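## Task

Move the yellow sponge onto the coffee table in the neighbouring room. The robot must not topple or be left leaning, and the sponge has to rest on the table by itself at the end, not be held there by the robot.

## Robot and tools

ROBOT. A Hello Robot Stretch 3 with a single arm. The base is 0.33 m long and 0.34 m wide, with two drive wheels. It can only roll straight forward or backward, or spin in place, about the point midway between the wheels, 0.05 m behind the front edge. A lift rides up a mast, and a telescoping arm reaches out to the robot's right, so the gripper is moved forward or back by driving the base. After the arm come wrist yaw, pitch and roll, then a two-finger gripper with round 0.04 m pads. The head (pan and tilt) carries head_camera and nav_camera; wrist_camera rides on the gripper. Stowed (arm in, wrist folded), a spin sweeps a 0.28 m radius; an unfolded, level wrist reaches beyond that.

FRAMES. Base frame: origin on the floor between the drive wheels, x forward, y left, z up. hand_pose is reported in it, at the point where the closed fingertips meet. The odometry frame is the base frame where the scene began; heading is positive to the left, -3.142 to 3.142.

execute_actions takes {"actions": [...]}, run in order; an empty list just reports and shows images. Each action may have "robot", "steps" (integer 1 to 450 control steps, 30 per second, default 1) and "until". An action with only "steps" waits. "robot" is either one command object, a list of up to 8 items run one after another (commands or {"pause_s": s}, s at most 15), or {"stop": true}, which brakes everything and clears the queue. A command object may hold:
- "base": exactly one key. {"translate_m": d} is a relative drive in metres from wherever the base is when that command begins, positive forward, |d| at most 1. {"rotate_rad": a} is a relative spin in radians, positive counter-clockwise (left), |a| at most 3.2.
- "joints": absolute targets by name; any joint left out keeps its current goal. lift_m 0 to 1.1 m (arm height). arm_m 0 to 0.52 m (extension). wrist_yaw_rad -1.345 to 4.42 (0 along the arm, positive toward the front, 3.0 folded over the base). wrist_pitch_rad -1.57 to 0.451 (0 level, negative tips down). wrist_roll_rad -2.911 to 2.911 (0 fingers side by side, level). gripper_m -0.089 to 0.179 (larger is wider; the real tip gap is about 0.007 less when nearly shut, 0.025 less when fully open, zero below 0.007). head_pan_rad -3.953 to 1.73 (0 ahead, positive left, -1.57 looks along the arm). head_tilt_rad -1.53 to 0.419 (0 level, negative down).
- "contact_limits": {"arm_m": e}, the motor effort in per cent (1 to 100) at which the arm halts; it applies until the next arm command.
Motions in one command start together and keep running across later actions and while you think. A new command acts immediately and discards what remained of an older queue. Within a queue, the next item starts only after the previous one finished "done" (for base or gripper, "off_target" also passes); otherwise the rest is dropped. Any invalid or out-of-range number rejects the whole call.

"until" ends an action early. {"robot": {...}} requires all listed conditions: numeric fields as [op, value] with =, !=, <, <=, >, >=; status fields as a word or ["!=", "moving"]; {"status": "ended"} means nothing moves and no queue runs. {"any": {"status": "ended"}} fires when one motion or queue ends. Typical: "steps": 450, "until": {"robot": {"status": "ended"}}. Do not wait on an exact reading with "=".

zoom_image: {"camera": one of head_camera, nav_camera, wrist_camera, "region": [x0, y0, x1, y1]} in pixels of that camera's latest image, top-left origin, at most 504 by 504.

finished_scene: {"scene": n}, the current scene's number. Irreversible; its result reports success and the next task.

SPEED. Full speed (0.30 m/s, 1.9 rad/s) needs lift_m under 0.30, arm_m under 0.03 and wrist_yaw_rad over 2.54; otherwise 0.10 m/s and 0.63 rad/s.

GRIPPER. Command a value below the object's width to grasp; open to at least 0.02 above the touching value to let go. Neither the reading nor "done" proves a hold; check the cameras. To squeeze anew, send a different value.

SELF-COLLISION. Fold or unfold the wrist only with lift_m 0.32 to 0.95, wrist_pitch_rad -0.4 and roll near 0; once folded, lift may go down to 0.25. With yaw below -0.4, keep pitch at -0.5 or lower.

BALANCE. Pressing on something rigid with the gripper above roughly 0.45 m can tip the robot; don't push again after a contact_stop. Don't drive while gripping, hooking or pressing a fixed object, and watch for snags, worst when reversing. If base_tilt shows a lean: undo the last move in small steps, pull the gripper free, and lower lift_m to about 0.2 if still tipped.

RESULTS. Each non-error result gives one image per camera, taken at the end. base_status shows progress as (travelled of goal). joint_goals, joint_status and measured_speeds list each joint. Status words: moving, done, off_target, contact_stop, time_out, stopped, not_commanded, torque_fault. After contact_stop the lift or arm goes slack until commanded; a wrist servo overloaded for seconds shuts off for 10 s and refuses goals. "refusals", "queue" and "queue_left" summarise commands; lines starting refused:, dropped: or replaced: explain events, counting from 0. robot.on_its_own reports goals changed by the robot, slack or off joints, unusual rest effort, and tilt beyond 3 degrees. base_tilt (degrees, forward and right positive) has a fixed bias up to about 4. lidar_m: 12 ranges in 30-degree sectors, first straight ahead, then counter-clockwise, in a plane 0.17 m up, 0.15 to 12 m. wrist_depth_mm (45 to 1000) and head_depth_mm (280 to 4000, sideways image) are 7x7 median grids. motor_effort is per cent with a peak in brackets; base_odometry counts wheel turns, so slip shows as travel.

FINISHING. The object must sit on the table on its own, gripper released and clear. Let every motion end before calling finished_scene. Avoid drops, slams and hard pushes; loose objects may occasionally get nudged.

Each tool is called by a JSON object that holds its "fn" and its "kwargs".

## Session

{"fn": "execute_actions", "kwargs": {"actions": []}}

Scene clock: 0.00 s.
robot.base_odometry: x=+0.000 y=+0.000 heading=+0.000 (m, m, rad; robot's odometry frame)
robot.turned_by_wheels: +0.000 (rad since the last result)
robot.turned_by_imu: +0.000 (rad since the last result)
robot.base_tilt: forward=-1.9 right=+0.3 (deg)
robot.lidar_m: 0.76 0.75 0.81 0.66 0.65 0.70 1.04 3.03 2.43 1.67 1.45 0.97
robot.head_depth_mm: 900 903 909 912 908 910 917 / 856 859 859 861 862 865 863 / 813 814 818 820 820 825 822 / 777 775 779 778 780 782 782 / 741 742 744 745 745 748 751 / 709 711 712 710 714 714 717 / 681 680 682 685 682 688 686
robot.base_status: not_commanded
robot.joint_positions: lift_m=+0.507 arm_m=+0.002 wrist_yaw_rad=+2.944 wrist_pitch_rad=-0.519 wrist_roll_rad=+0.013 gripper_m=+0.037 head_pan_rad=+0.016 head_tilt_rad=-0.008
robot.joint_goals: lift_m=+0.507 arm_m=+0.002 wrist_yaw_rad=+2.944 wrist_pitch_rad=-0.519 wrist_roll_rad=+0.013 gripper_m=+0.037 head_pan_rad=+0.016 head_tilt_rad=-0.008
robot.joint_status: lift_m=not_commanded arm_m=not_commanded wrist_yaw_rad=not_commanded wrist_pitch_rad=not_commanded wrist_roll_rad=not_commanded gripper_m=not_commanded head_pan_rad=not_commanded head_tilt_rad=not_commanded
robot.measured_speeds: translate_m=+0.000 rotate_rad=+0.000 lift_m=+0.000 arm_m=+0.000 wrist_yaw_rad=+0.000 wrist_pitch_rad=+0.000 wrist_roll_rad=+0.000 head_pan_rad=+0.000 head_tilt_rad=+0.000
robot: refusals=0 queue=idle queue_left=0
robot.motor_effort: left_wheel=-1 right_wheel=+1 lift_m=+23 arm_m=+1 wrist_yaw_rad=+1 wrist_pitch_rad=+3 wrist_roll_rad=+0 gripper_m=+0 head_pan_rad=+0 head_tilt_rad=+2 (%)
robot.hand_pose: x=+0.0202 y=+0.0595 z=+0.4975 quat_wxyz=(+0.249, +0.702, +0.112, +0.658) (m; robot's base frame)
robot.wrist_depth_mm: - 588 659 775 846 697 580 / 519 637 719 847 922 740 595 / 565 - 769 933 - 772 633 / 611 - 822 971 943 828 657 / 642 720 832 829 824 787 698 / 682 730 - 724 724 703 678 / 627 629 611 623 617 609 616
pictures: head_camera (sideways: a quarter turn clockwise sets it upright), nav_camera (sideways: a quarter turn counterclockwise sets it upright), wrist_camera
Images, in order (width x height): head_camera 896x504, nav_camera 672x504, wrist_camera 644x364.

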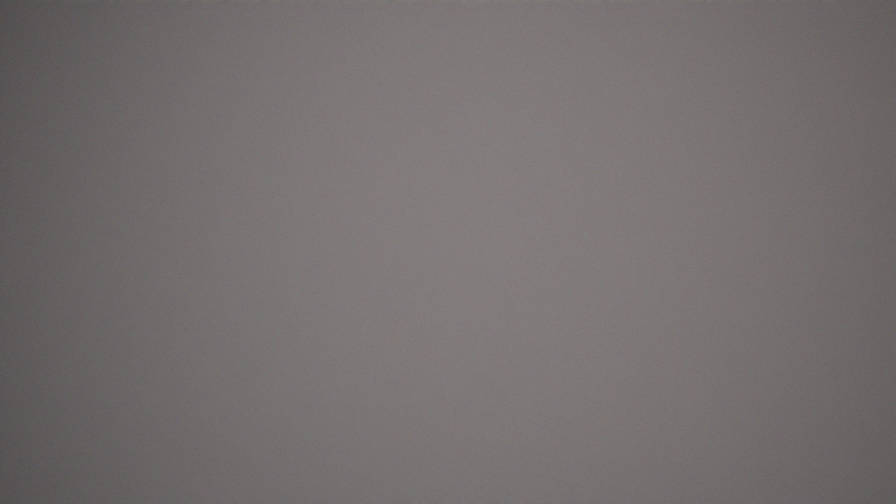

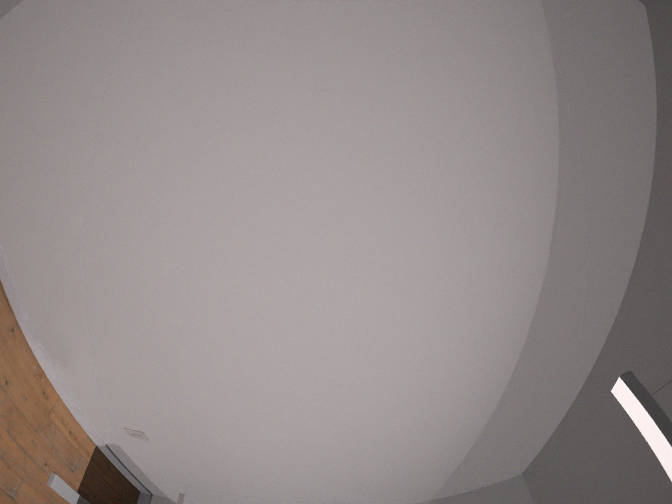

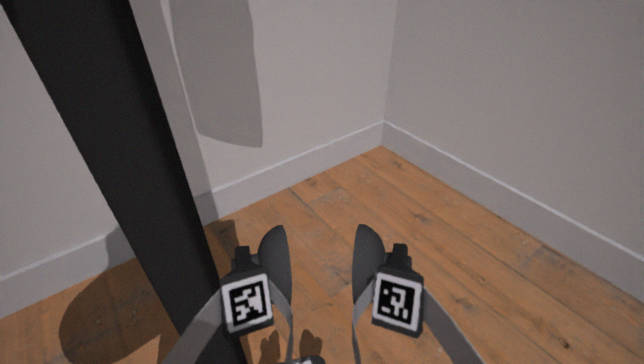

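{"fn": "execute_actions", "kwargs": {"actions": [{"robot":{"joints":{"head_pan_rad":-1.9,"head_tilt_rad":-0.5,"lift_m":0.27}},"steps":450,"until":{"robot":{"status":"ended"}}}]}}

Scene clock: 5.33 s.
robot.base_odometry: x=+0.000 y=+0.000 heading=+0.000 (m, m, rad; robot's odometry frame)
robot.turned_by_wheels: +0.000 (rad since the last result)
robot.turned_by_imu: +0.000 (rad since the last result)
robot.base_tilt: forward=-1.9 right=+0.2 (deg)
robot.lidar_m: 0.76 0.75 0.81 0.66 0.65 0.70 1.04 3.03 2.43 1.67 1.45 0.97
robot.head_depth_mm: 2980 3203 3343 2692 1982 1576 1323 / 2836 3087 3393 2659 2007 1595 1323 / 2480 2734 3009 2744 1992 1612 1334 / 2313 2455 2679 2724 2013 1612 1335 / 2093 2248 2321 2556 1961 1622 1335 / 1937 2070 1880 1884 2042 1629 1338 / 1776 1894 1878 1439 2032 1617 1350
robot.base_status: not_commanded
robot.joint_positions: lift_m=+0.270 arm_m=+0.002 wrist_yaw_rad=+2.944 wrist_pitch_rad=-0.519 wrist_roll_rad=+0.013 gripper_m=+0.037 head_pan_rad=-1.893 head_tilt_rad=-0.494
robot.joint_goals: lift_m=+0.270 arm_m=+0.002 wrist_yaw_rad=+2.944 wrist_pitch_rad=-0.519 wrist_roll_rad=+0.013 gripper_m=+0.037 head_pan_rad=-1.900 head_tilt_rad=-0.500
robot.joint_status: lift_m=done arm_m=not_commanded wrist_yaw_rad=not_commanded wrist_pitch_rad=not_commanded wrist_roll_rad=not_commanded gripper_m=not_commanded head_pan_rad=done head_tilt_rad=done
robot.measured_speeds: translate_m=+0.000 rotate_rad=+0.000 lift_m=+0.000 arm_m=+0.000 wrist_yaw_rad=+0.000 wrist_pitch_rad=+0.000 wrist_roll_rad=+0.000 head_pan_rad=+0.000 head_tilt_rad=+0.000
robot: refusals=0 queue=done queue_left=0
robot.motor_effort: left_wheel=+0(1) right_wheel=+1(1) lift_m=+19(23) arm_m=+1(1) wrist_yaw_rad=+1(0) wrist_pitch_rad=+4(4) wrist_roll_rad=+0(0) gripper_m=+1(0) head_pan_rad=-4(46) head_tilt_rad=-2(24) (%)
robot.hand_pose: x=+0.0201 y=+0.0594 z=+0.2608 quat_wxyz=(+0.249, +0.702, +0.112, +0.658) (m; robot's base frame)
robot.wrist_depth_mm: - 590 662 781 868 697 580 / 515 656 699 854 861 733 605 / 557 - 736 764 744 717 631 / 583 - 615 611 603 614 603 / 513 515 536 531 516 516 513 / 457 - - - 463 447 442 / - - - - 380 390 390
pictures: head_camera (sideways: a quarter turn clockwise sets it upright), nav_camera (sideways: a quarter turn counterclockwise sets it upright), wrist_camera
Images, in order (width x height): head_camera 896x504, nav_camera 672x504, wrist_camera 644x364.

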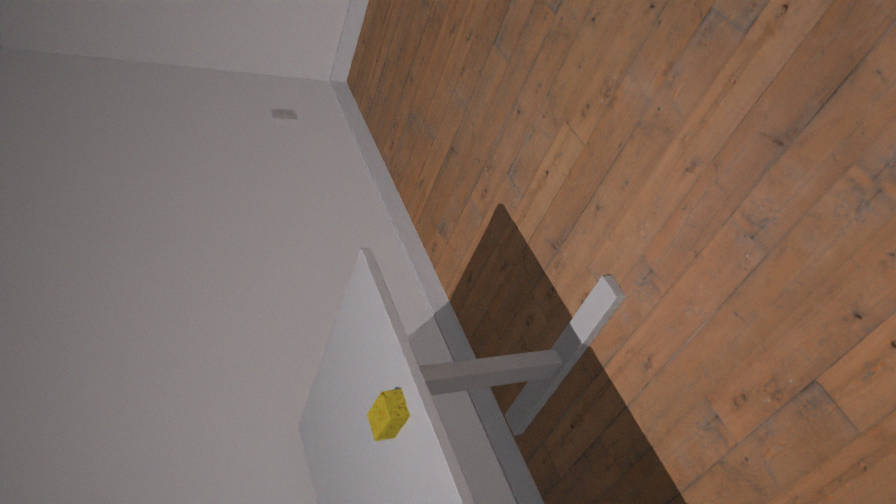

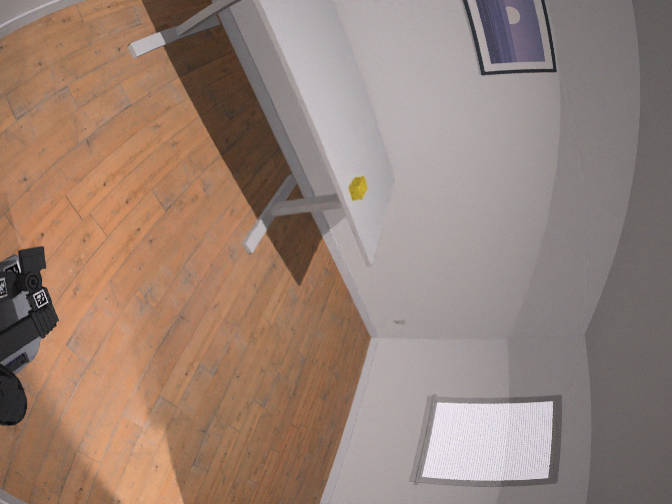

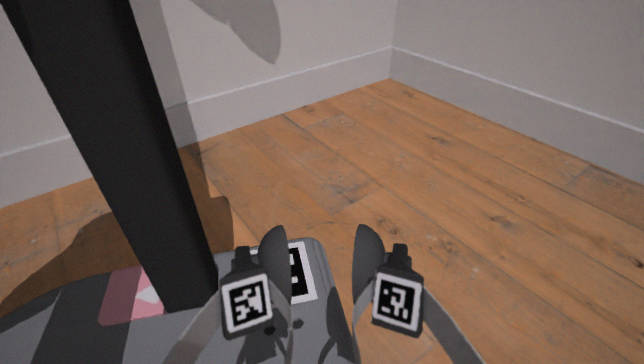

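{"fn": "execute_actions", "kwargs": {"actions": [{"robot":[{"base":{"rotate_rad":1.32}},{"base":{"translate_m":-0.82},"joints":{"head_pan_rad":-3.9,"head_tilt_rad":-0.3}},{"base":{"rotate_rad":-0.95}}],"steps":450,"until":{"robot":{"status":"ended"}}}]}}

{"fn": "execute_actions", "kwargs": {"actions": [{"robot":[{"joints":{"head_pan_rad":-1.57,"head_tilt_rad":-0.8,"lift_m":0.9,"wrist_pitch_rad":-0.4}},{"joints":{"wrist_yaw_rad":0,"gripper_m":0.15}}],"steps":450,"until":{"robot":{"status":"ended"}}}]}}

Scene clock: 24.97 s.
robot.base_odometry: x=-0.204 y=-0.794 heading=+0.370 (m, m, rad; robot's odometry frame)
robot.turned_by_wheels: +0.370 (rad since the last result)
robot.turned_by_imu: +0.365 (rad since the last result)
robot.base_tilt: forward=-2.0 right=+0.3 (deg)
robot.lidar_m: 1.27 1.29 1.37 1.30 1.29 1.31 2.51 1.85 0.86 1.24 1.26 1.14
robot.head_depth_mm: - - - - - - - / - - - - - - - / 3728 - - 3861 2674 1946 1540 / 1164 1235 1340 1380 1504 1643 1541 / 1410 1529 1676 1854 2083 1982 1551 / 1832 1980 2184 2345 2476 1971 1558 / 2064 2220 2477 2710 2742 1992 1560
robot.base_status: done (rotate_rad -0.9499 of -0.9500)
robot.joint_positions: lift_m=+0.270 arm_m=+0.002 wrist_yaw_rad=+2.944 wrist_pitch_rad=-0.520 wrist_roll_rad=+0.013 gripper_m=+0.037 head_pan_rad=-3.893 head_tilt_rad=-0.309
robot.joint_goals: lift_m=+0.270 arm_m=+0.002 wrist_yaw_rad=+2.944 wrist_pitch_rad=-0.520 wrist_roll_rad=+0.013 gripper_m=+0.037 head_pan_rad=-3.900 head_tilt_rad=-0.300
robot.joint_status: lift_m=done arm_m=not_commanded wrist_yaw_rad=not_commanded wrist_pitch_rad=not_commanded wrist_roll_rad=not_commanded gripper_m=not_commanded head_pan_rad=done head_tilt_rad=done
robot.measured_speeds: translate_m=+0.000 rotate_rad=+0.000 lift_m=+0.000 arm_m=+0.000 wrist_yaw_rad=+0.000 wrist_pitch_rad=+0.000 wrist_roll_rad=+0.000 head_pan_rad=+0.000 head_tilt_rad=+0.000
robot: refusals=0 queue=done queue_left=0
robot.motor_effort: left_wheel=+1(8) right_wheel=-1(7) lift_m=+20(20) arm_m=+1(1) wrist_yaw_rad=+0(0) wrist_pitch_rad=+3(4) wrist_roll_rad=+0(0) gripper_m=+1(0) head_pan_rad=-4(45) head_tilt_rad=+4(15) (%)
robot.hand_pose: x=+0.0201 y=+0.0593 z=+0.2607 quat_wxyz=(+0.249, +0.702, +0.112, +0.658) (m; robot's base frame)
robot.wrist_depth_mm: - - - - - - - / - - - - - - - / 780 - 772 769 744 736 727 / 619 - 615 618 614 608 610 / 520 504 541 528 511 513 511 / 464 - - - 460 444 443 / - - - - 382 394 389
pictures: head_camera (sideways: a quarter turn clockwise sets it upright), nav_camera (sideways: a quarter turn counterclockwise sets it upright), wrist_camera
Images, in order (width x height): head_camera 896x504, nav_camera 672x504, wrist_camera 644x364.

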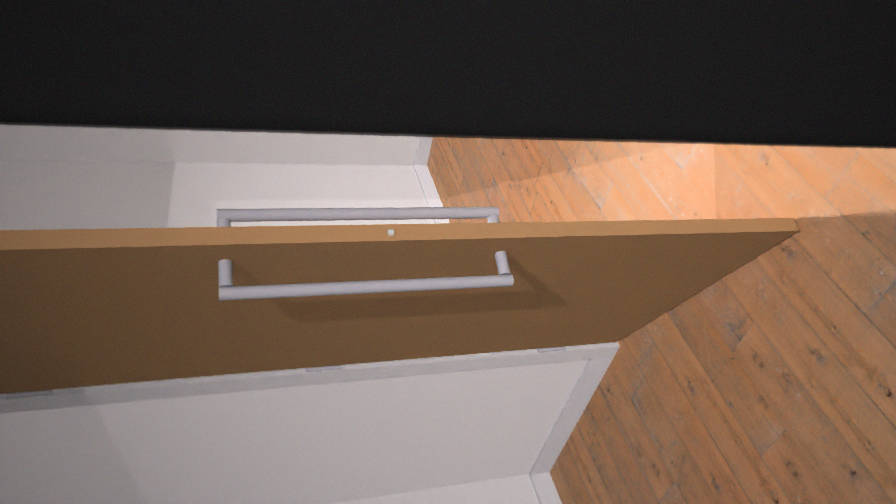

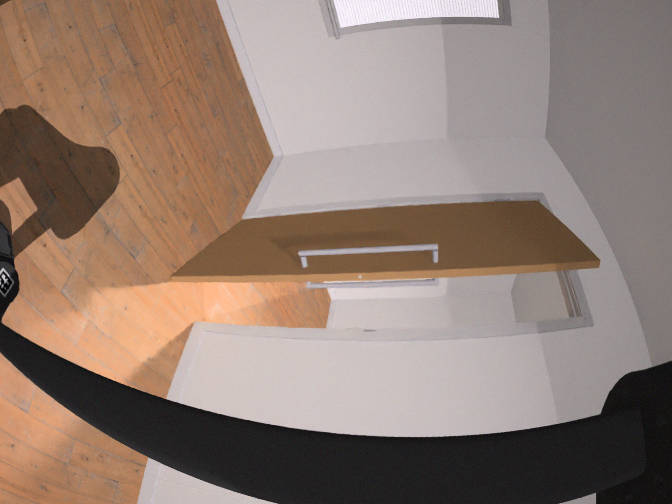

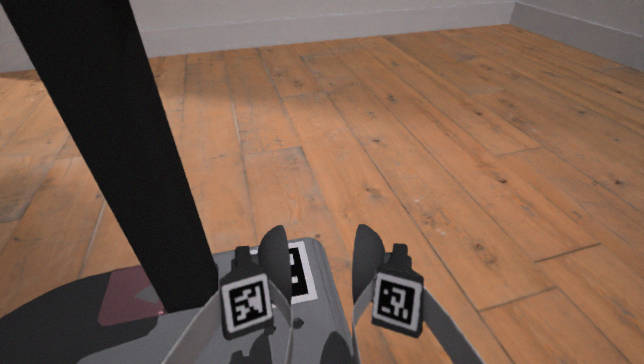

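Scene clock: 33.90 s.
robot.base_odometry: x=-0.204 y=-0.794 heading=+0.370 (m, m, rad; robot's odometry frame)
robot.turned_by_wheels: +0.000 (rad since the last result)
robot.turned_by_imu: +0.000 (rad since the last result)
robot.base_tilt: forward=-2.0 right=+0.2 (deg)
robot.lidar_m: 1.27 1.30 1.37 1.29 1.29 1.31 2.51 1.86 0.85 1.23 1.27 1.14
robot.head_depth_mm: 1127 1220 949 781 - - - / 1110 1197 962 781 - - - / 1101 1190 962 763 - - 1114 / 1086 1192 967 812 - 1299 1142 / 1084 1192 977 806 1076 1328 1162 / 1069 1173 977 793 718 1325 1168 / 1055 1168 971 798 706 1325 1169
robot.base_status: done (rotate_rad -0.9499 of -0.9500)
robot.joint_positions: lift_m=+0.900 arm_m=+0.002 wrist_yaw_rad=+0.003 wrist_pitch_rad=-0.421 wrist_roll_rad=+0.013 gripper_m=+0.150 head_pan_rad=-1.577 head_tilt_rad=-0.790
robot.joint_goals: lift_m=+0.900 arm_m=+0.002 wrist_yaw_rad=+0.000 wrist_pitch_rad=-0.400 wrist_roll_rad=+0.013 gripper_m=+0.150 head_pan_rad=-1.570 head_tilt_rad=-0.800
robot.joint_status: lift_m=done arm_m=not_commanded wrist_yaw_rad=done wrist_pitch_rad=done wrist_roll_rad=not_commanded gripper_m=done head_pan_rad=done head_tilt_rad=done
robot.measured_speeds: translate_m=+0.000 rotate_rad=+0.000 lift_m=+0.000 arm_m=+0.000 wrist_yaw_rad=+0.000 wrist_pitch_rad=+0.000 wrist_roll_rad=+0.000 head_pan_rad=+0.000 head_tilt_rad=+0.000
robot: refusals=0 queue=done queue_left=0
robot.motor_effort: left_wheel=+1(1) right_wheel=-1(1) lift_m=+26(32) arm_m=+1(1) wrist_yaw_rad=-1(2) wrist_pitch_rad=+6(7) wrist_roll_rad=+0(0) gripper_m=+0(85) head_pan_rad=+2(46) head_tilt_rad=-4(19) (%)
robot.hand_pose: x=-0.0209 y=-0.3711 z=+0.9119 quat_wxyz=(+0.688, +0.148, -0.695, -0.148) (m; robot's base frame)
robot.wrist_depth_mm: 825 864 863 878 915 911 936 / 894 948 923 958 948 - - / 759 743 747 731 729 795 - / 575 566 556 565 559 559 - / 460 457 461 451 424 473 447 / 384 - 386 379 372 - 379 / 337 323 331 332 340 349 -
pictures: head_camera (sideways: a quarter turn clockwise sets it upright), nav_camera (sideways: a quarter turn counterclockwise sets it upright), wrist_camera
Images, in order (width x height): head_camera 896x504, nav_camera 672x504, wrist_camera 644x364.

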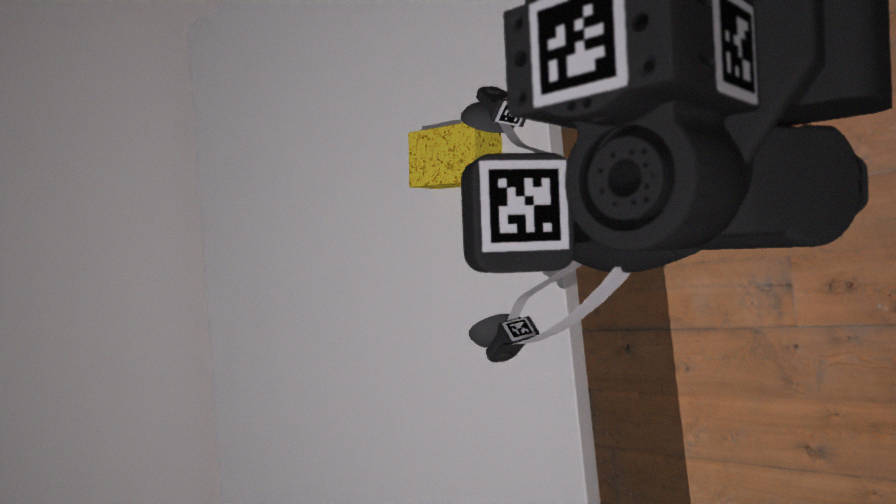

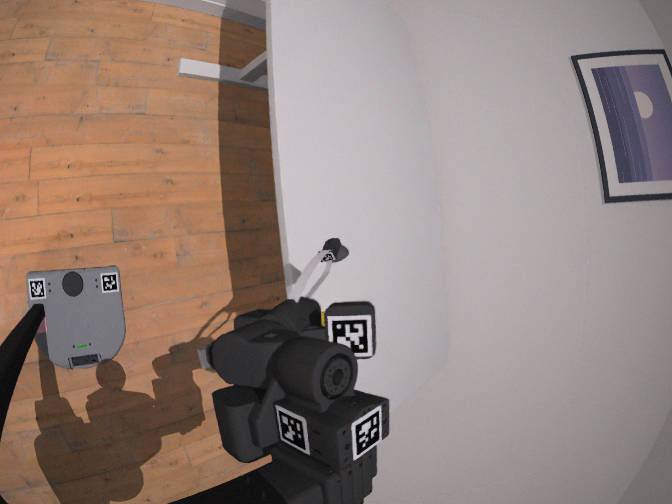

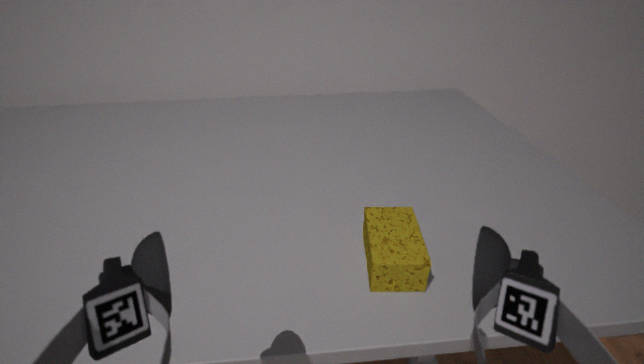

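{"fn": "execute_actions", "kwargs": {"actions": [{"robot":{"base":{"translate_m":-0.085},"joints":{"lift_m":0.77,"arm_m":0.07}},"steps":450,"until":{"robot":{"status":"ended"}}}]}}

Scene clock: 39.67 s.
robot.base_odometry: x=-0.283 y=-0.825 heading=+0.370 (m, m, rad; robot's odometry frame)
robot.turned_by_wheels: +0.000 (rad since the last result)
robot.turned_by_imu: -0.001 (rad since the last result)
robot.base_tilt: forward=-1.9 right=+0.4 (deg)
robot.lidar_m: 1.35 1.39 1.36 1.29 1.23 1.38 2.42 1.87 0.83 0.85 1.27 1.21
robot.head_depth_mm: 1126 1269 957 781 707 - - / 1111 1201 957 785 711 - 1147 / 1105 1192 961 788 - - 1155 / 1099 1189 969 751 1434 1323 1165 / 1087 1188 970 793 1432 1318 1169 / 1072 1181 972 792 719 1328 1172 / 1070 1170 975 801 723 1330 1170
robot.base_status: done (translate_m -0.0850 of -0.0850)
robot.joint_positions: lift_m=+0.770 arm_m=+0.070 wrist_yaw_rad=+0.002 wrist_pitch_rad=-0.421 wrist_roll_rad=+0.013 gripper_m=+0.150 head_pan_rad=-1.577 head_tilt_rad=-0.790
robot.joint_goals: lift_m=+0.770 arm_m=+0.070 wrist_yaw_rad=+0.000 wrist_pitch_rad=-0.400 wrist_roll_rad=+0.013 gripper_m=+0.150 head_pan_rad=-1.570 head_tilt_rad=-0.800
robot.joint_status: lift_m=done arm_m=done wrist_yaw_rad=done wrist_pitch_rad=done wrist_roll_rad=not_commanded gripper_m=done head_pan_rad=done head_tilt_rad=done
robot.measured_speeds: translate_m=+0.000 rotate_rad=+0.000 lift_m=+0.000 arm_m=+0.000 wrist_yaw_rad=+0.000 wrist_pitch_rad=+0.000 wrist_roll_rad=+0.000 head_pan_rad=+0.000 head_tilt_rad=+0.000
robot: refusals=0 queue=done queue_left=0
robot.motor_effort: left_wheel=+1(2) right_wheel=-1(4) lift_m=+20(27) arm_m=+7(8) wrist_yaw_rad=-1(2) wrist_pitch_rad=+6(6) wrist_roll_rad=+0(0) gripper_m=+0(0) head_pan_rad=+3(3) head_tilt_rad=-4(4) (%)
robot.hand_pose: x=-0.0211 y=-0.4386 z=+0.7823 quat_wxyz=(+0.687, +0.148, -0.695, -0.148) (m; robot's base frame)
robot.wrist_depth_mm: 779 795 818 825 836 857 861 / 646 631 641 620 621 894 960 / 440 441 441 426 429 423 454 / 339 339 332 250 328 328 327 / 269 270 269 241 267 276 264 / 227 - 225 225 223 - 222 / 201 195 201 205 212 876 900
pictures: head_camera (sideways: a quarter turn clockwise sets it upright), nav_camera (sideways: a quarter turn counterclockwise sets it upright), wrist_camera
Images, in order (width x height): head_camera 896x504, nav_camera 672x504, wrist_camera 644x364.

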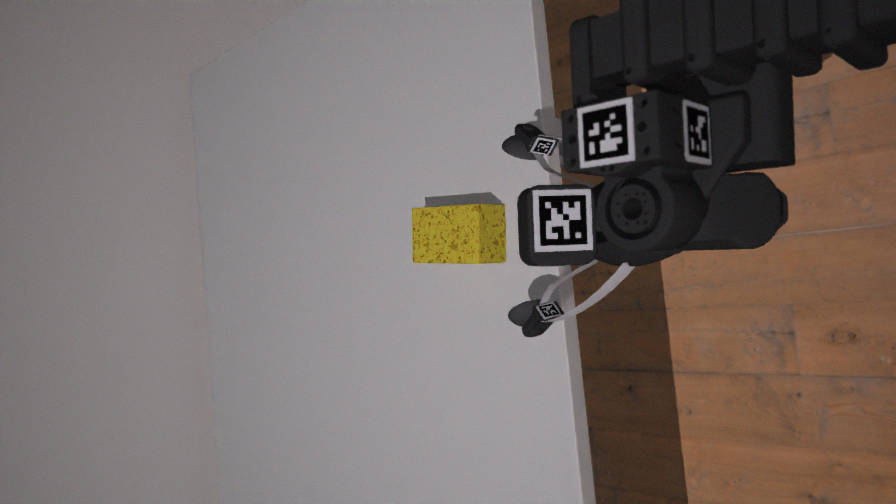

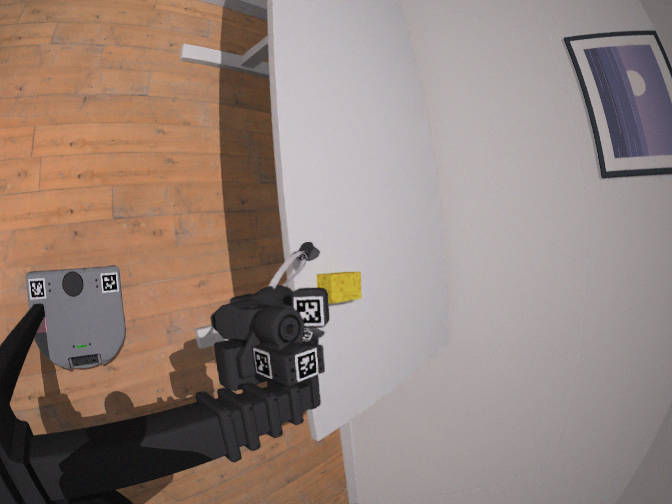

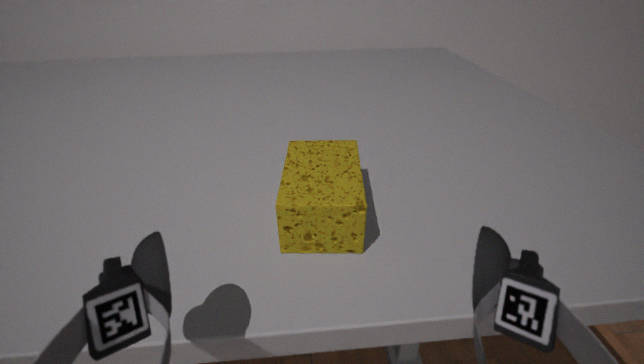

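{"fn": "execute_actions", "kwargs": {"actions": [{"robot":{"joints":{"lift_m":0.757,"arm_m":0.17}},"steps":450,"until":{"robot":{"status":"ended"}}}]}}

Scene clock: 44.27 s.
robot.base_odometry: x=-0.283 y=-0.825 heading=+0.370 (m, m, rad; robot's odometry frame)
robot.turned_by_wheels: +0.000 (rad since the last result)
robot.turned_by_imu: +0.000 (rad since the last result)
robot.base_tilt: forward=-2.1 right=+0.3 (deg)
robot.lidar_m: 1.35 1.38 1.36 1.29 1.23 1.38 2.42 1.86 0.83 0.85 1.27 1.21
robot.head_depth_mm: 1131 1260 958 780 1475 - - / 1119 1205 962 809 - 1280 1158 / 1111 1192 960 828 - 1320 1167 / 1102 1194 965 835 1451 1319 1169 / 1081 1192 974 802 717 1322 1171 / 1073 1179 975 795 719 1330 1171 / 1062 1172 983 797 722 1334 1175
robot.base_status: done (translate_m -0.0850 of -0.0850)
robot.joint_positions: lift_m=+0.757 arm_m=+0.170 wrist_yaw_rad=+0.002 wrist_pitch_rad=-0.420 wrist_roll_rad=+0.013 gripper_m=+0.150 head_pan_rad=-1.577 head_tilt_rad=-0.790
robot.joint_goals: lift_m=+0.757 arm_m=+0.170 wrist_yaw_rad=+0.000 wrist_pitch_rad=-0.400 wrist_roll_rad=+0.013 gripper_m=+0.150 head_pan_rad=-1.570 head_tilt_rad=-0.800
robot.joint_status: lift_m=done arm_m=done wrist_yaw_rad=done wrist_pitch_rad=done wrist_roll_rad=not_commanded gripper_m=done head_pan_rad=done head_tilt_rad=done
robot.measured_speeds: translate_m=+0.000 rotate_rad=+0.000 lift_m=+0.000 arm_m=+0.000 wrist_yaw_rad=+0.000 wrist_pitch_rad=+0.000 wrist_roll_rad=+0.000 head_pan_rad=+0.000 head_tilt_rad=+0.000
robot: refusals=0 queue=done queue_left=0
robot.motor_effort: left_wheel=+1(1) right_wheel=-1(1) lift_m=+20(19) arm_m=+7(8) wrist_yaw_rad=-1(1) wrist_pitch_rad=+6(6) wrist_roll_rad=+0(0) gripper_m=+1(0) head_pan_rad=+4(4) head_tilt_rad=-4(4) (%)
robot.hand_pose: x=-0.0211 y=-0.5386 z=+0.7693 quat_wxyz=(+0.687, +0.147, -0.695, -0.148) (m; robot's base frame)
robot.wrist_depth_mm: 679 707 732 746 755 767 779 / 599 597 592 581 578 619 833 / 412 409 404 403 397 400 400 / 311 308 310 306 304 303 301 / 249 253 250 182 247 258 245 / 210 - 209 153 202 - 206 / - 175 175 140 170 174 177
pictures: head_camera (sideways: a quarter turn clockwise sets it upright), nav_camera (sideways: a quarter turn counterclockwise sets it upright), wrist_camera
Images, in order (width x height): head_camera 896x504, nav_camera 672x504, wrist_camera 644x364.

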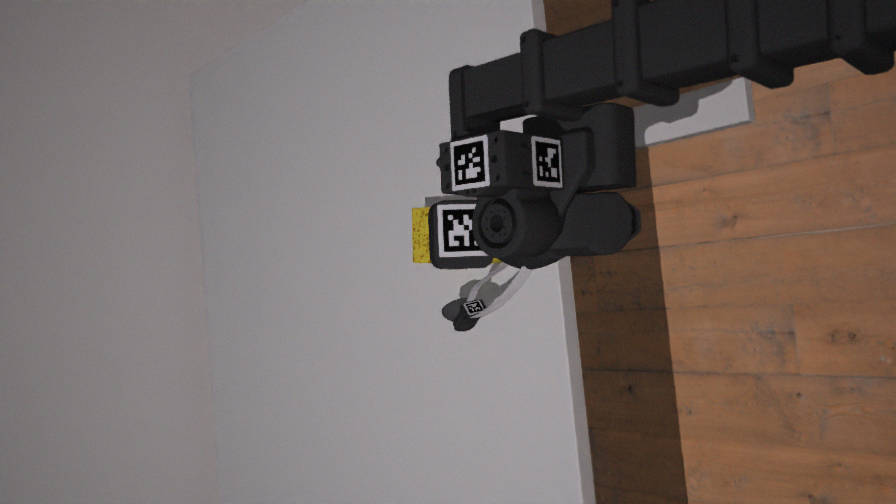

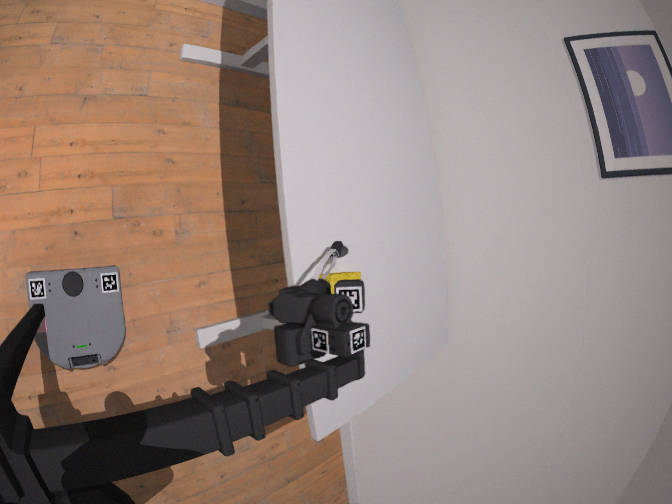

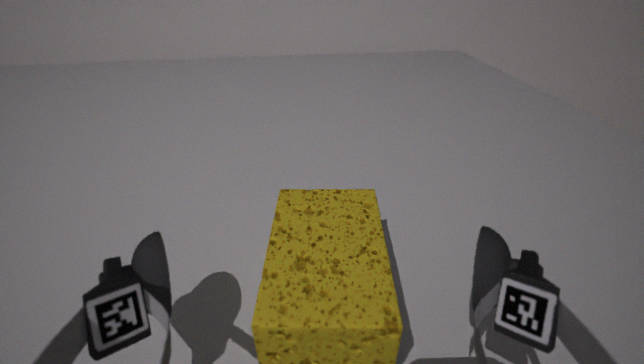

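{"fn": "execute_actions", "kwargs": {"actions": [{"robot":[{"joints":{"lift_m":0.747}},{"joints":{"gripper_m":0.03}},{"joints":{"lift_m":0.82}},{"joints":{"arm_m":0}}],"steps":450,"until":{"robot":{"status":"ended"}}}]}}

Scene clock: 54.77 s.
robot.base_odometry: x=-0.283 y=-0.825 heading=+0.370 (m, m, rad; robot's odometry frame)
robot.turned_by_wheels: +0.000 (rad since the last result)
robot.turned_by_imu: +0.000 (rad since the last result)
robot.base_tilt: forward=-1.9 right=+0.4 (deg)
robot.lidar_m: 1.35 1.38 1.36 1.29 1.23 1.38 2.42 1.87 0.83 0.85 1.27 1.21
robot.head_depth_mm: 1131 1268 951 782 1446 - - / 1116 1203 957 786 1425 - - / 1115 1198 962 787 703 - - / 1092 1203 966 787 564 1300 1161 / 1091 1194 968 794 1072 1319 1174 / 1076 1175 973 795 718 1324 1176 / 1071 1176 980 796 722 1333 1173
robot.base_status: done (translate_m -0.0850 of -0.0850)
robot.joint_positions: lift_m=+0.820 arm_m=+0.002 wrist_yaw_rad=+0.001 wrist_pitch_rad=-0.420 wrist_roll_rad=+0.013 gripper_m=+0.031 head_pan_rad=-1.577 head_tilt_rad=-0.790
robot.joint_goals: lift_m=+0.820 arm_m=+0.000 wrist_yaw_rad=+0.000 wrist_pitch_rad=-0.400 wrist_roll_rad=+0.013 gripper_m=+0.030 head_pan_rad=-1.570 head_tilt_rad=-0.800
robot.joint_status: lift_m=done arm_m=done wrist_yaw_rad=done wrist_pitch_rad=done wrist_roll_rad=not_commanded gripper_m=done head_pan_rad=done head_tilt_rad=done
robot.measured_speeds: translate_m=+0.000 rotate_rad=+0.000 lift_m=+0.000 arm_m=+0.000 wrist_yaw_rad=+0.000 wrist_pitch_rad=+0.000 wrist_roll_rad=+0.000 head_pan_rad=+0.000 head_tilt_rad=+0.000
robot: refusals=0 queue=done queue_left=0
robot.motor_effort: left_wheel=+1(0) right_wheel=-1(1) lift_m=+26(32) arm_m=-4(4) wrist_yaw_rad=-1(1) wrist_pitch_rad=+6(6) wrist_roll_rad=+0(0) gripper_m=-13(90) head_pan_rad=+4(2) head_tilt_rad=-3(4) (%)
robot.hand_pose: x=-0.0212 y=-0.3715 z=+0.8320 quat_wxyz=(+0.687, +0.147, -0.696, -0.148) (m; robot's base frame)
robot.wrist_depth_mm: 833 849 880 877 899 911 956 / 835 826 804 808 771 - - / 565 559 563 552 540 544 - / 429 426 428 206 421 424 420 / 345 345 344 167 338 337 339 / 288 288 143 140 144 300 - / 965 977 943 137 932 - -
pictures: head_camera (sideways: a quarter turn clockwise sets it upright), nav_camera (sideways: a quarter turn counterclockwise sets it upright), wrist_camera
Images, in order (width x height): head_camera 896x504, nav_camera 672x504, wrist_camera 644x364.

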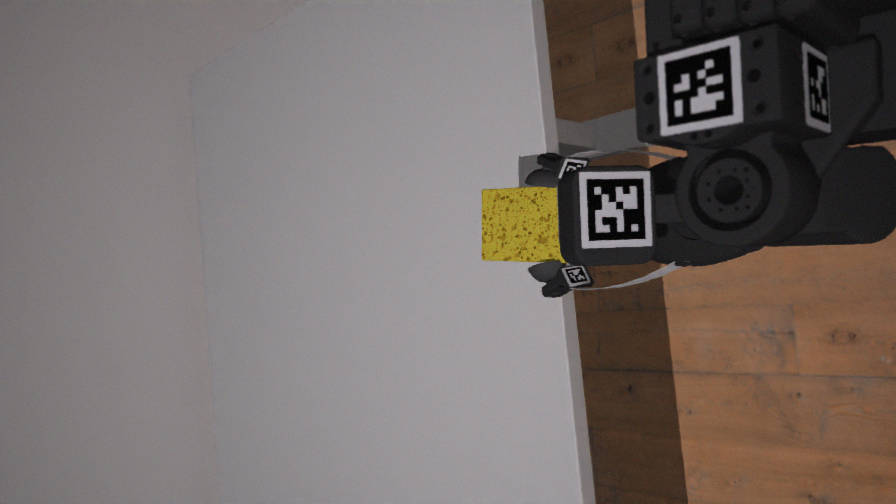

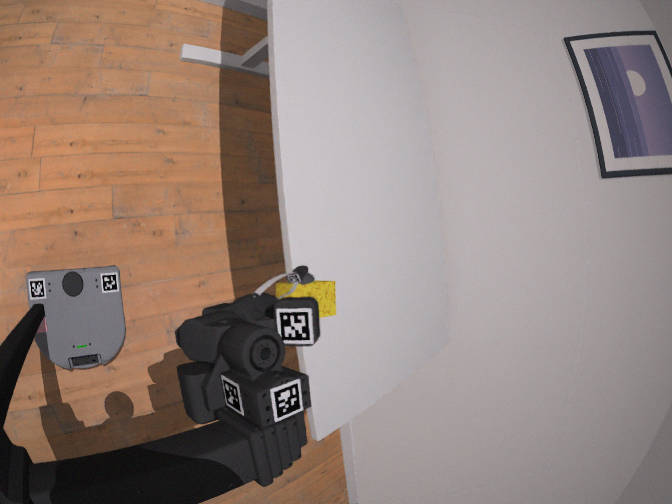

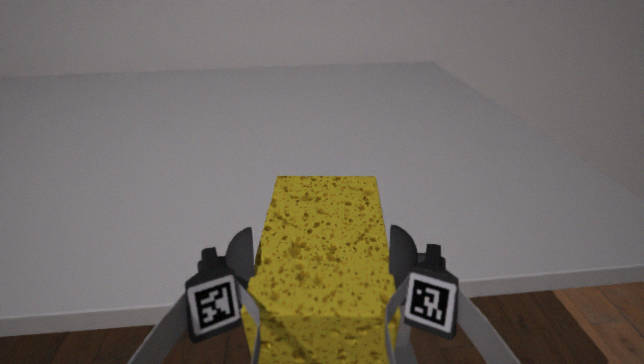

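{"fn": "execute_actions", "kwargs": {"actions": [{"robot":[{"joints":{"wrist_yaw_rad":2.7,"head_pan_rad":0,"head_tilt_rad":-0.8},"base":{"rotate_rad":1.75}},{"joints":{"lift_m":0.28}},{"base":{"translate_m":0.95}},{"base":{"rotate_rad":1.1}}],"steps":450,"until":{"robot":{"status":"ended"}}},{"steps":200,"until":{"robot":{"status":"ended"}}}]}}

Scene clock: 75.07 s.
robot.base_odometry: x=-0.779 y=-0.015 heading=-3.063 (m, m, rad; robot's odometry frame)
robot.turned_by_wheels: +2.850 (rad since the last result)
robot.turned_by_imu: +2.880 (rad since the last result)
robot.base_tilt: forward=-1.9 right=+0.2 (deg)
robot.lidar_m: 0.61 0.63 2.56 1.74 2.19 1.78 1.49 0.79 0.42 0.35 0.34 0.38
robot.head_depth_mm: 464 502 548 601 669 750 859 / 525 582 646 738 843 976 1102 / 2301 2594 2205 1755 1182 1261 1169 / 2243 2532 2208 1810 1530 1317 1170 / 1305 1440 1510 1519 1460 1295 1167 / 720 719 775 849 1431 1339 1175 / 588 595 700 1774 1537 1335 1172
robot.base_status: done (rotate_rad +1.0999 of +1.1000)
robot.joint_positions: lift_m=+0.280 arm_m=+0.002 wrist_yaw_rad=+2.698 wrist_pitch_rad=-0.420 wrist_roll_rad=+0.013 gripper_m=+0.031 head_pan_rad=-0.007 head_tilt_rad=-0.791
robot.joint_goals: lift_m=+0.280 arm_m=+0.000 wrist_yaw_rad=+2.700 wrist_pitch_rad=-0.400 wrist_roll_rad=+0.013 gripper_m=+0.030 head_pan_rad=+0.000 head_tilt_rad=-0.800
robot.joint_status: lift_m=done arm_m=done wrist_yaw_rad=done wrist_pitch_rad=done wrist_roll_rad=not_commanded gripper_m=done head_pan_rad=done head_tilt_rad=done
robot.measured_speeds: translate_m=+0.000 rotate_rad=+0.000 lift_m=+0.000 arm_m=+0.000 wrist_yaw_rad=+0.000 wrist_pitch_rad=+0.000 wrist_roll_rad=+0.000 head_pan_rad=+0.000 head_tilt_rad=+0.000
robot: refusals=0 queue=done queue_left=0
robot.motor_effort: left_wheel=-2(7) right_wheel=+3(7) lift_m=+19(31) arm_m=-4(5) wrist_yaw_rad=+2(3) wrist_pitch_rad=+6(6) wrist_roll_rad=+0(0) gripper_m=-13(13) head_pan_rad=+3(45) head_tilt_rad=-3(2) (%)
robot.hand_pose: x=+0.0749 y=+0.0550 z=+0.2923 quat_wxyz=(+0.296, +0.711, -0.010, +0.638) (m; robot's base frame)
robot.wrist_depth_mm: - - - - - - - / - - - - - - - / - - - 968 959 964 520 / 755 761 744 206 731 722 572 / 610 612 599 167 592 597 586 / - 502 143 141 144 503 499 / - - - 137 424 434 427
pictures: head_camera (sideways: a quarter turn clockwise sets it upright), nav_camera (sideways: a quarter turn counterclockwise sets it upright), wrist_camera
Images, in order (width x height): head_camera 896x504, nav_camera 672x504, wrist_camera 644x364.

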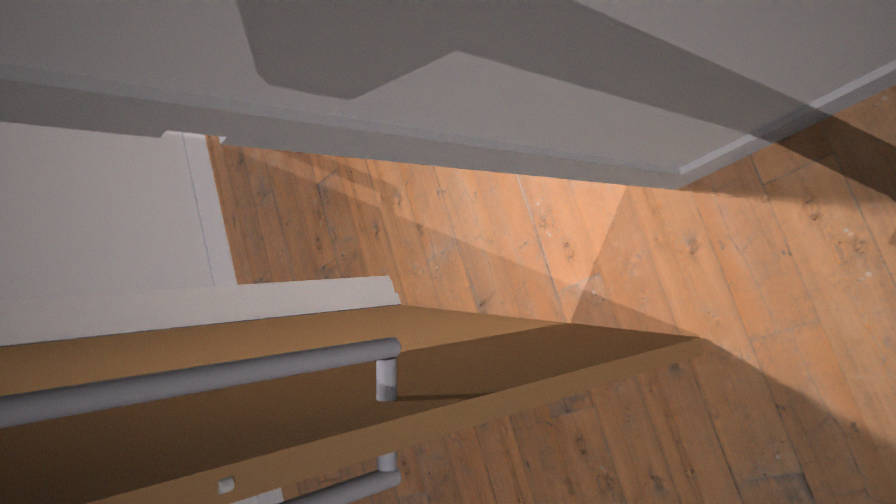

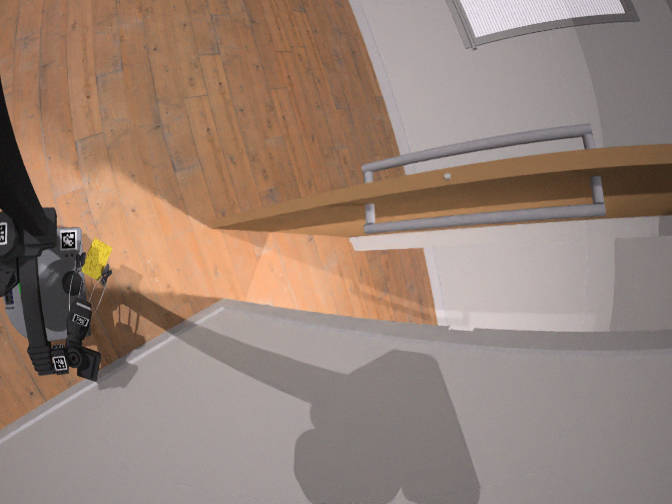

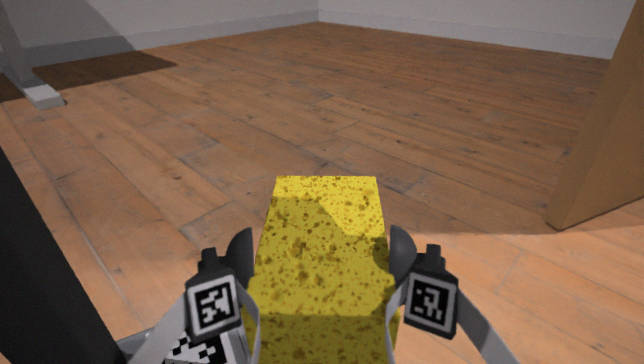

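{"fn": "execute_actions", "kwargs": {"actions": [{"robot":[{"base":{"translate_m":0.1}},{"base":{"rotate_rad":1.57}},{"base":{"translate_m":0.05},"joints":{"lift_m":0.33,"head_pan_rad":-1.57,"head_tilt_rad":-0.95}},{"joints":{"wrist_yaw_rad":0,"arm_m":0.03}}],"steps":450,"until":{"robot":{"status":"ended"}}}]}}

Scene clock: 90.40 s.
robot.base_odometry: x=-0.874 y=-0.072 heading=-1.493 (m, m, rad; robot's odometry frame)
robot.turned_by_wheels: +1.570 (rad since the last result)
robot.turned_by_imu: +1.579 (rad since the last result)
robot.base_tilt: forward=-1.8 right=+0.4 (deg)
robot.lidar_m: 2.18 1.72 1.93 1.59 0.83 0.43 0.36 0.36 0.40 0.52 0.53 2.43
robot.head_depth_mm: 2405 556 618 703 798 920 1061 / 2416 2160 1834 892 1028 1181 1151 / 2309 2166 1819 1585 1387 1265 - / 2158 2071 1809 1606 1396 1250 1137 / 754 765 778 1023 1313 1251 1133 / 566 567 672 1531 1414 1253 1129 / 451 609 1795 1599 1410 1253 1142
robot.base_status: done (translate_m +0.0500 of +0.0500)
robot.joint_positions: lift_m=+0.330 arm_m=+0.030 wrist_yaw_rad=+0.003 wrist_pitch_rad=-0.420 wrist_roll_rad=+0.013 gripper_m=+0.031 head_pan_rad=-1.563 head_tilt_rad=-0.939
robot.joint_goals: lift_m=+0.330 arm_m=+0.030 wrist_yaw_rad=+0.000 wrist_pitch_rad=-0.400 wrist_roll_rad=+0.013 gripper_m=+0.030 head_pan_rad=-1.570 head_tilt_rad=-0.950
robot.joint_status: lift_m=done arm_m=done wrist_yaw_rad=done wrist_pitch_rad=done wrist_roll_rad=not_commanded gripper_m=done head_pan_rad=done head_tilt_rad=done
robot.measured_speeds: translate_m=+0.000 rotate_rad=+0.000 lift_m=+0.000 arm_m=+0.000 wrist_yaw_rad=+0.000 wrist_pitch_rad=+0.000 wrist_roll_rad=+0.000 head_pan_rad=+0.000 head_tilt_rad=+0.000
robot: refusals=0 queue=done queue_left=0
robot.motor_effort: left_wheel=-2(7) right_wheel=+2(10) lift_m=+26(25) arm_m=+7(8) wrist_yaw_rad=-2(3) wrist_pitch_rad=+6(6) wrist_roll_rad=+0(0) gripper_m=-12(12) head_pan_rad=-3(45) head_tilt_rad=-4(15) (%)
robot.hand_pose: x=-0.0209 y=-0.3987 z=+0.3420 quat_wxyz=(+0.688, +0.148, -0.695, -0.148) (m; robot's base frame)
robot.wrist_depth_mm: 209 257 470 - - - 203 / - 256 477 - - 269 212 / - 257 484 - - 275 223 / 847 278 485 206 820 288 230 / 688 310 390 166 663 299 236 / 573 532 143 141 144 316 243 / 492 487 402 137 454 320 252
pictures: head_camera (sideways: a quarter turn clockwise sets it upright), nav_camera (sideways: a quarter turn counterclockwise sets it upright), wrist_camera
Images, in order (width x height): head_camera 896x504, nav_camera 672x504, wrist_camera 644x364.

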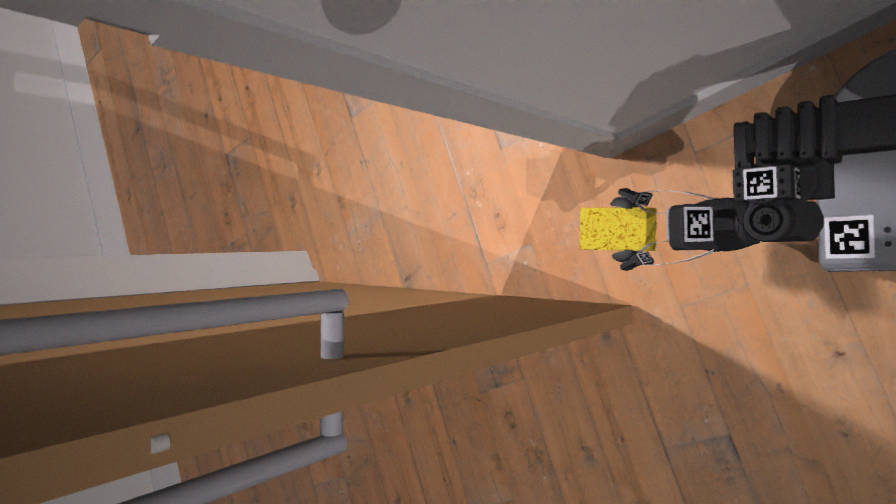

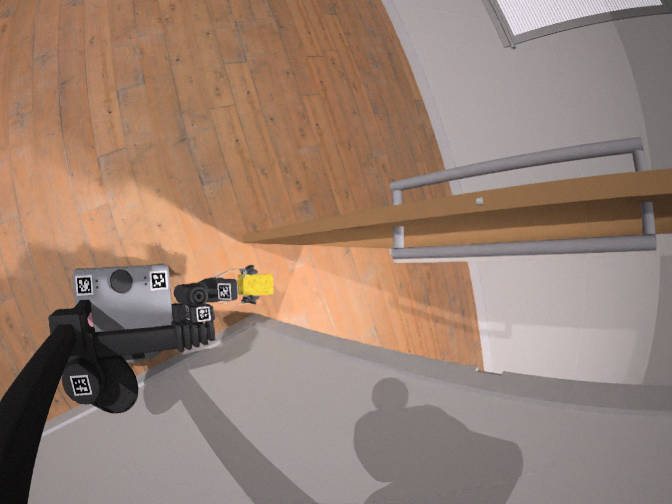

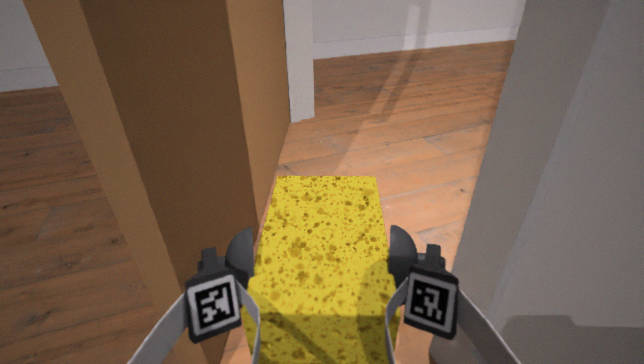

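{"fn": "execute_actions", "kwargs": {"actions": [{"robot":[{"base":{"translate_m":0.02},"joints":{"arm_m":0.5}},{"joints":{"wrist_yaw_rad":-1.2,"wrist_pitch_rad":-0.55}},{"base":{"translate_m":0.25}}],"steps":450,"until":{"robot":{"status":"ended"}}}]}}

Scene clock: 103.00 s.
robot.base_odometry: x=-0.854 y=-0.342 heading=-1.494 (m, m, rad; robot's odometry frame)
robot.turned_by_wheels: +0.000 (rad since the last result)
robot.turned_by_imu: -0.002 (rad since the last result)
robot.base_tilt: forward=-2.0 right=+0.4 (deg)
robot.lidar_m: 1.93 1.46 1.92 1.69 1.42 0.75 0.62 0.62 0.68 0.54 2.09 2.33
robot.head_depth_mm: 2404 2169 1817 1583 1390 1245 1122 / 2281 2140 1829 1551 1380 1250 1155 / 1080 1370 1718 1520 1391 1249 1163 / 608 691 832 1060 1354 1260 1158 / 512 587 710 1501 1383 1252 1137 / 525 2045 1812 1595 1401 1256 1131 / 1925 2121 1850 1590 1401 1253 1143
robot.base_status: done (translate_m +0.2500 of +0.2500)
robot.joint_positions: lift_m=+0.330 arm_m=+0.500 wrist_yaw_rad=-1.198 wrist_pitch_rad=-0.562 wrist_roll_rad=+0.013 gripper_m=+0.031 head_pan_rad=-1.563 head_tilt_rad=-0.939
robot.joint_goals: lift_m=+0.330 arm_m=+0.500 wrist_yaw_rad=-1.200 wrist_pitch_rad=-0.550 wrist_roll_rad=+0.013 gripper_m=+0.030 head_pan_rad=-1.570 head_tilt_rad=-0.950
robot.joint_status: lift_m=done arm_m=done wrist_yaw_rad=done wrist_pitch_rad=done wrist_roll_rad=not_commanded gripper_m=done head_pan_rad=done head_tilt_rad=done
robot.measured_speeds: translate_m=+0.000 rotate_rad=+0.000 lift_m=+0.000 arm_m=+0.000 wrist_yaw_rad=+0.000 wrist_pitch_rad=+0.000 wrist_roll_rad=+0.000 head_pan_rad=+0.000 head_tilt_rad=+0.000
robot: refusals=0 queue=done queue_left=0
robot.motor_effort: left_wheel=-3(16) right_wheel=+4(34) lift_m=+25(26) arm_m=+7(9) wrist_yaw_rad=-1(1) wrist_pitch_rad=+4(6) wrist_roll_rad=+0(0) gripper_m=-12(12) head_pan_rad=-4(3) head_tilt_rad=-5(4) (%)
robot.hand_pose: x=-0.2114 y=-0.7186 z=+0.3116 quat_wxyz=(+0.446, -0.224, -0.674, -0.544) (m; robot's base frame)
robot.wrist_depth_mm: - - - - - - 278 / - - - - - 904 283 / 814 826 803 813 784 396 313 / 679 680 662 205 663 408 353 / 568 575 568 167 558 431 417 / 490 501 142 140 144 471 463 / 442 438 414 137 428 436 433
pictures: head_camera (sideways: a quarter turn clockwise sets it upright), nav_camera (sideways: a quarter turn counterclockwise sets it upright), wrist_camera
Images, in order (width x height): head_camera 896x504, nav_camera 672x504, wrist_camera 644x364.

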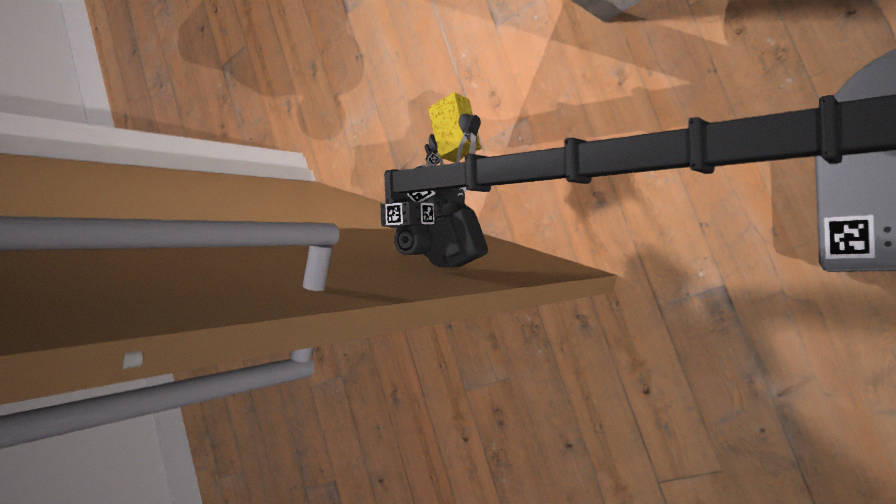

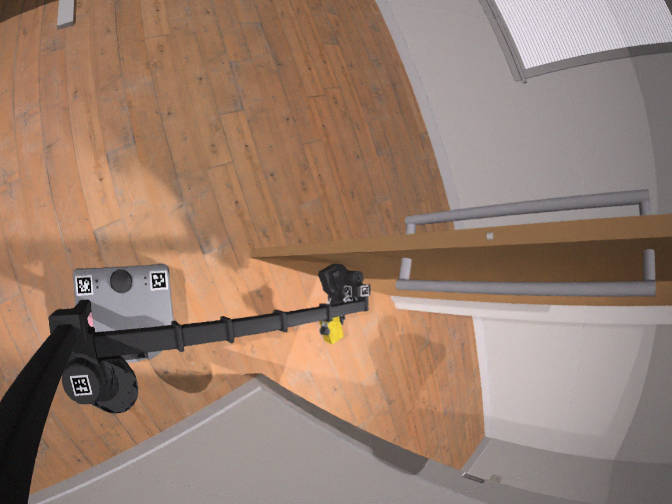

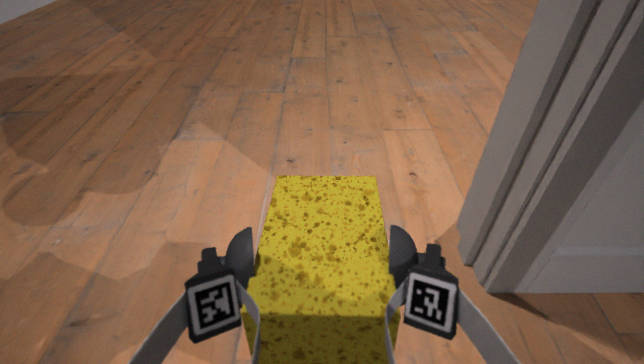

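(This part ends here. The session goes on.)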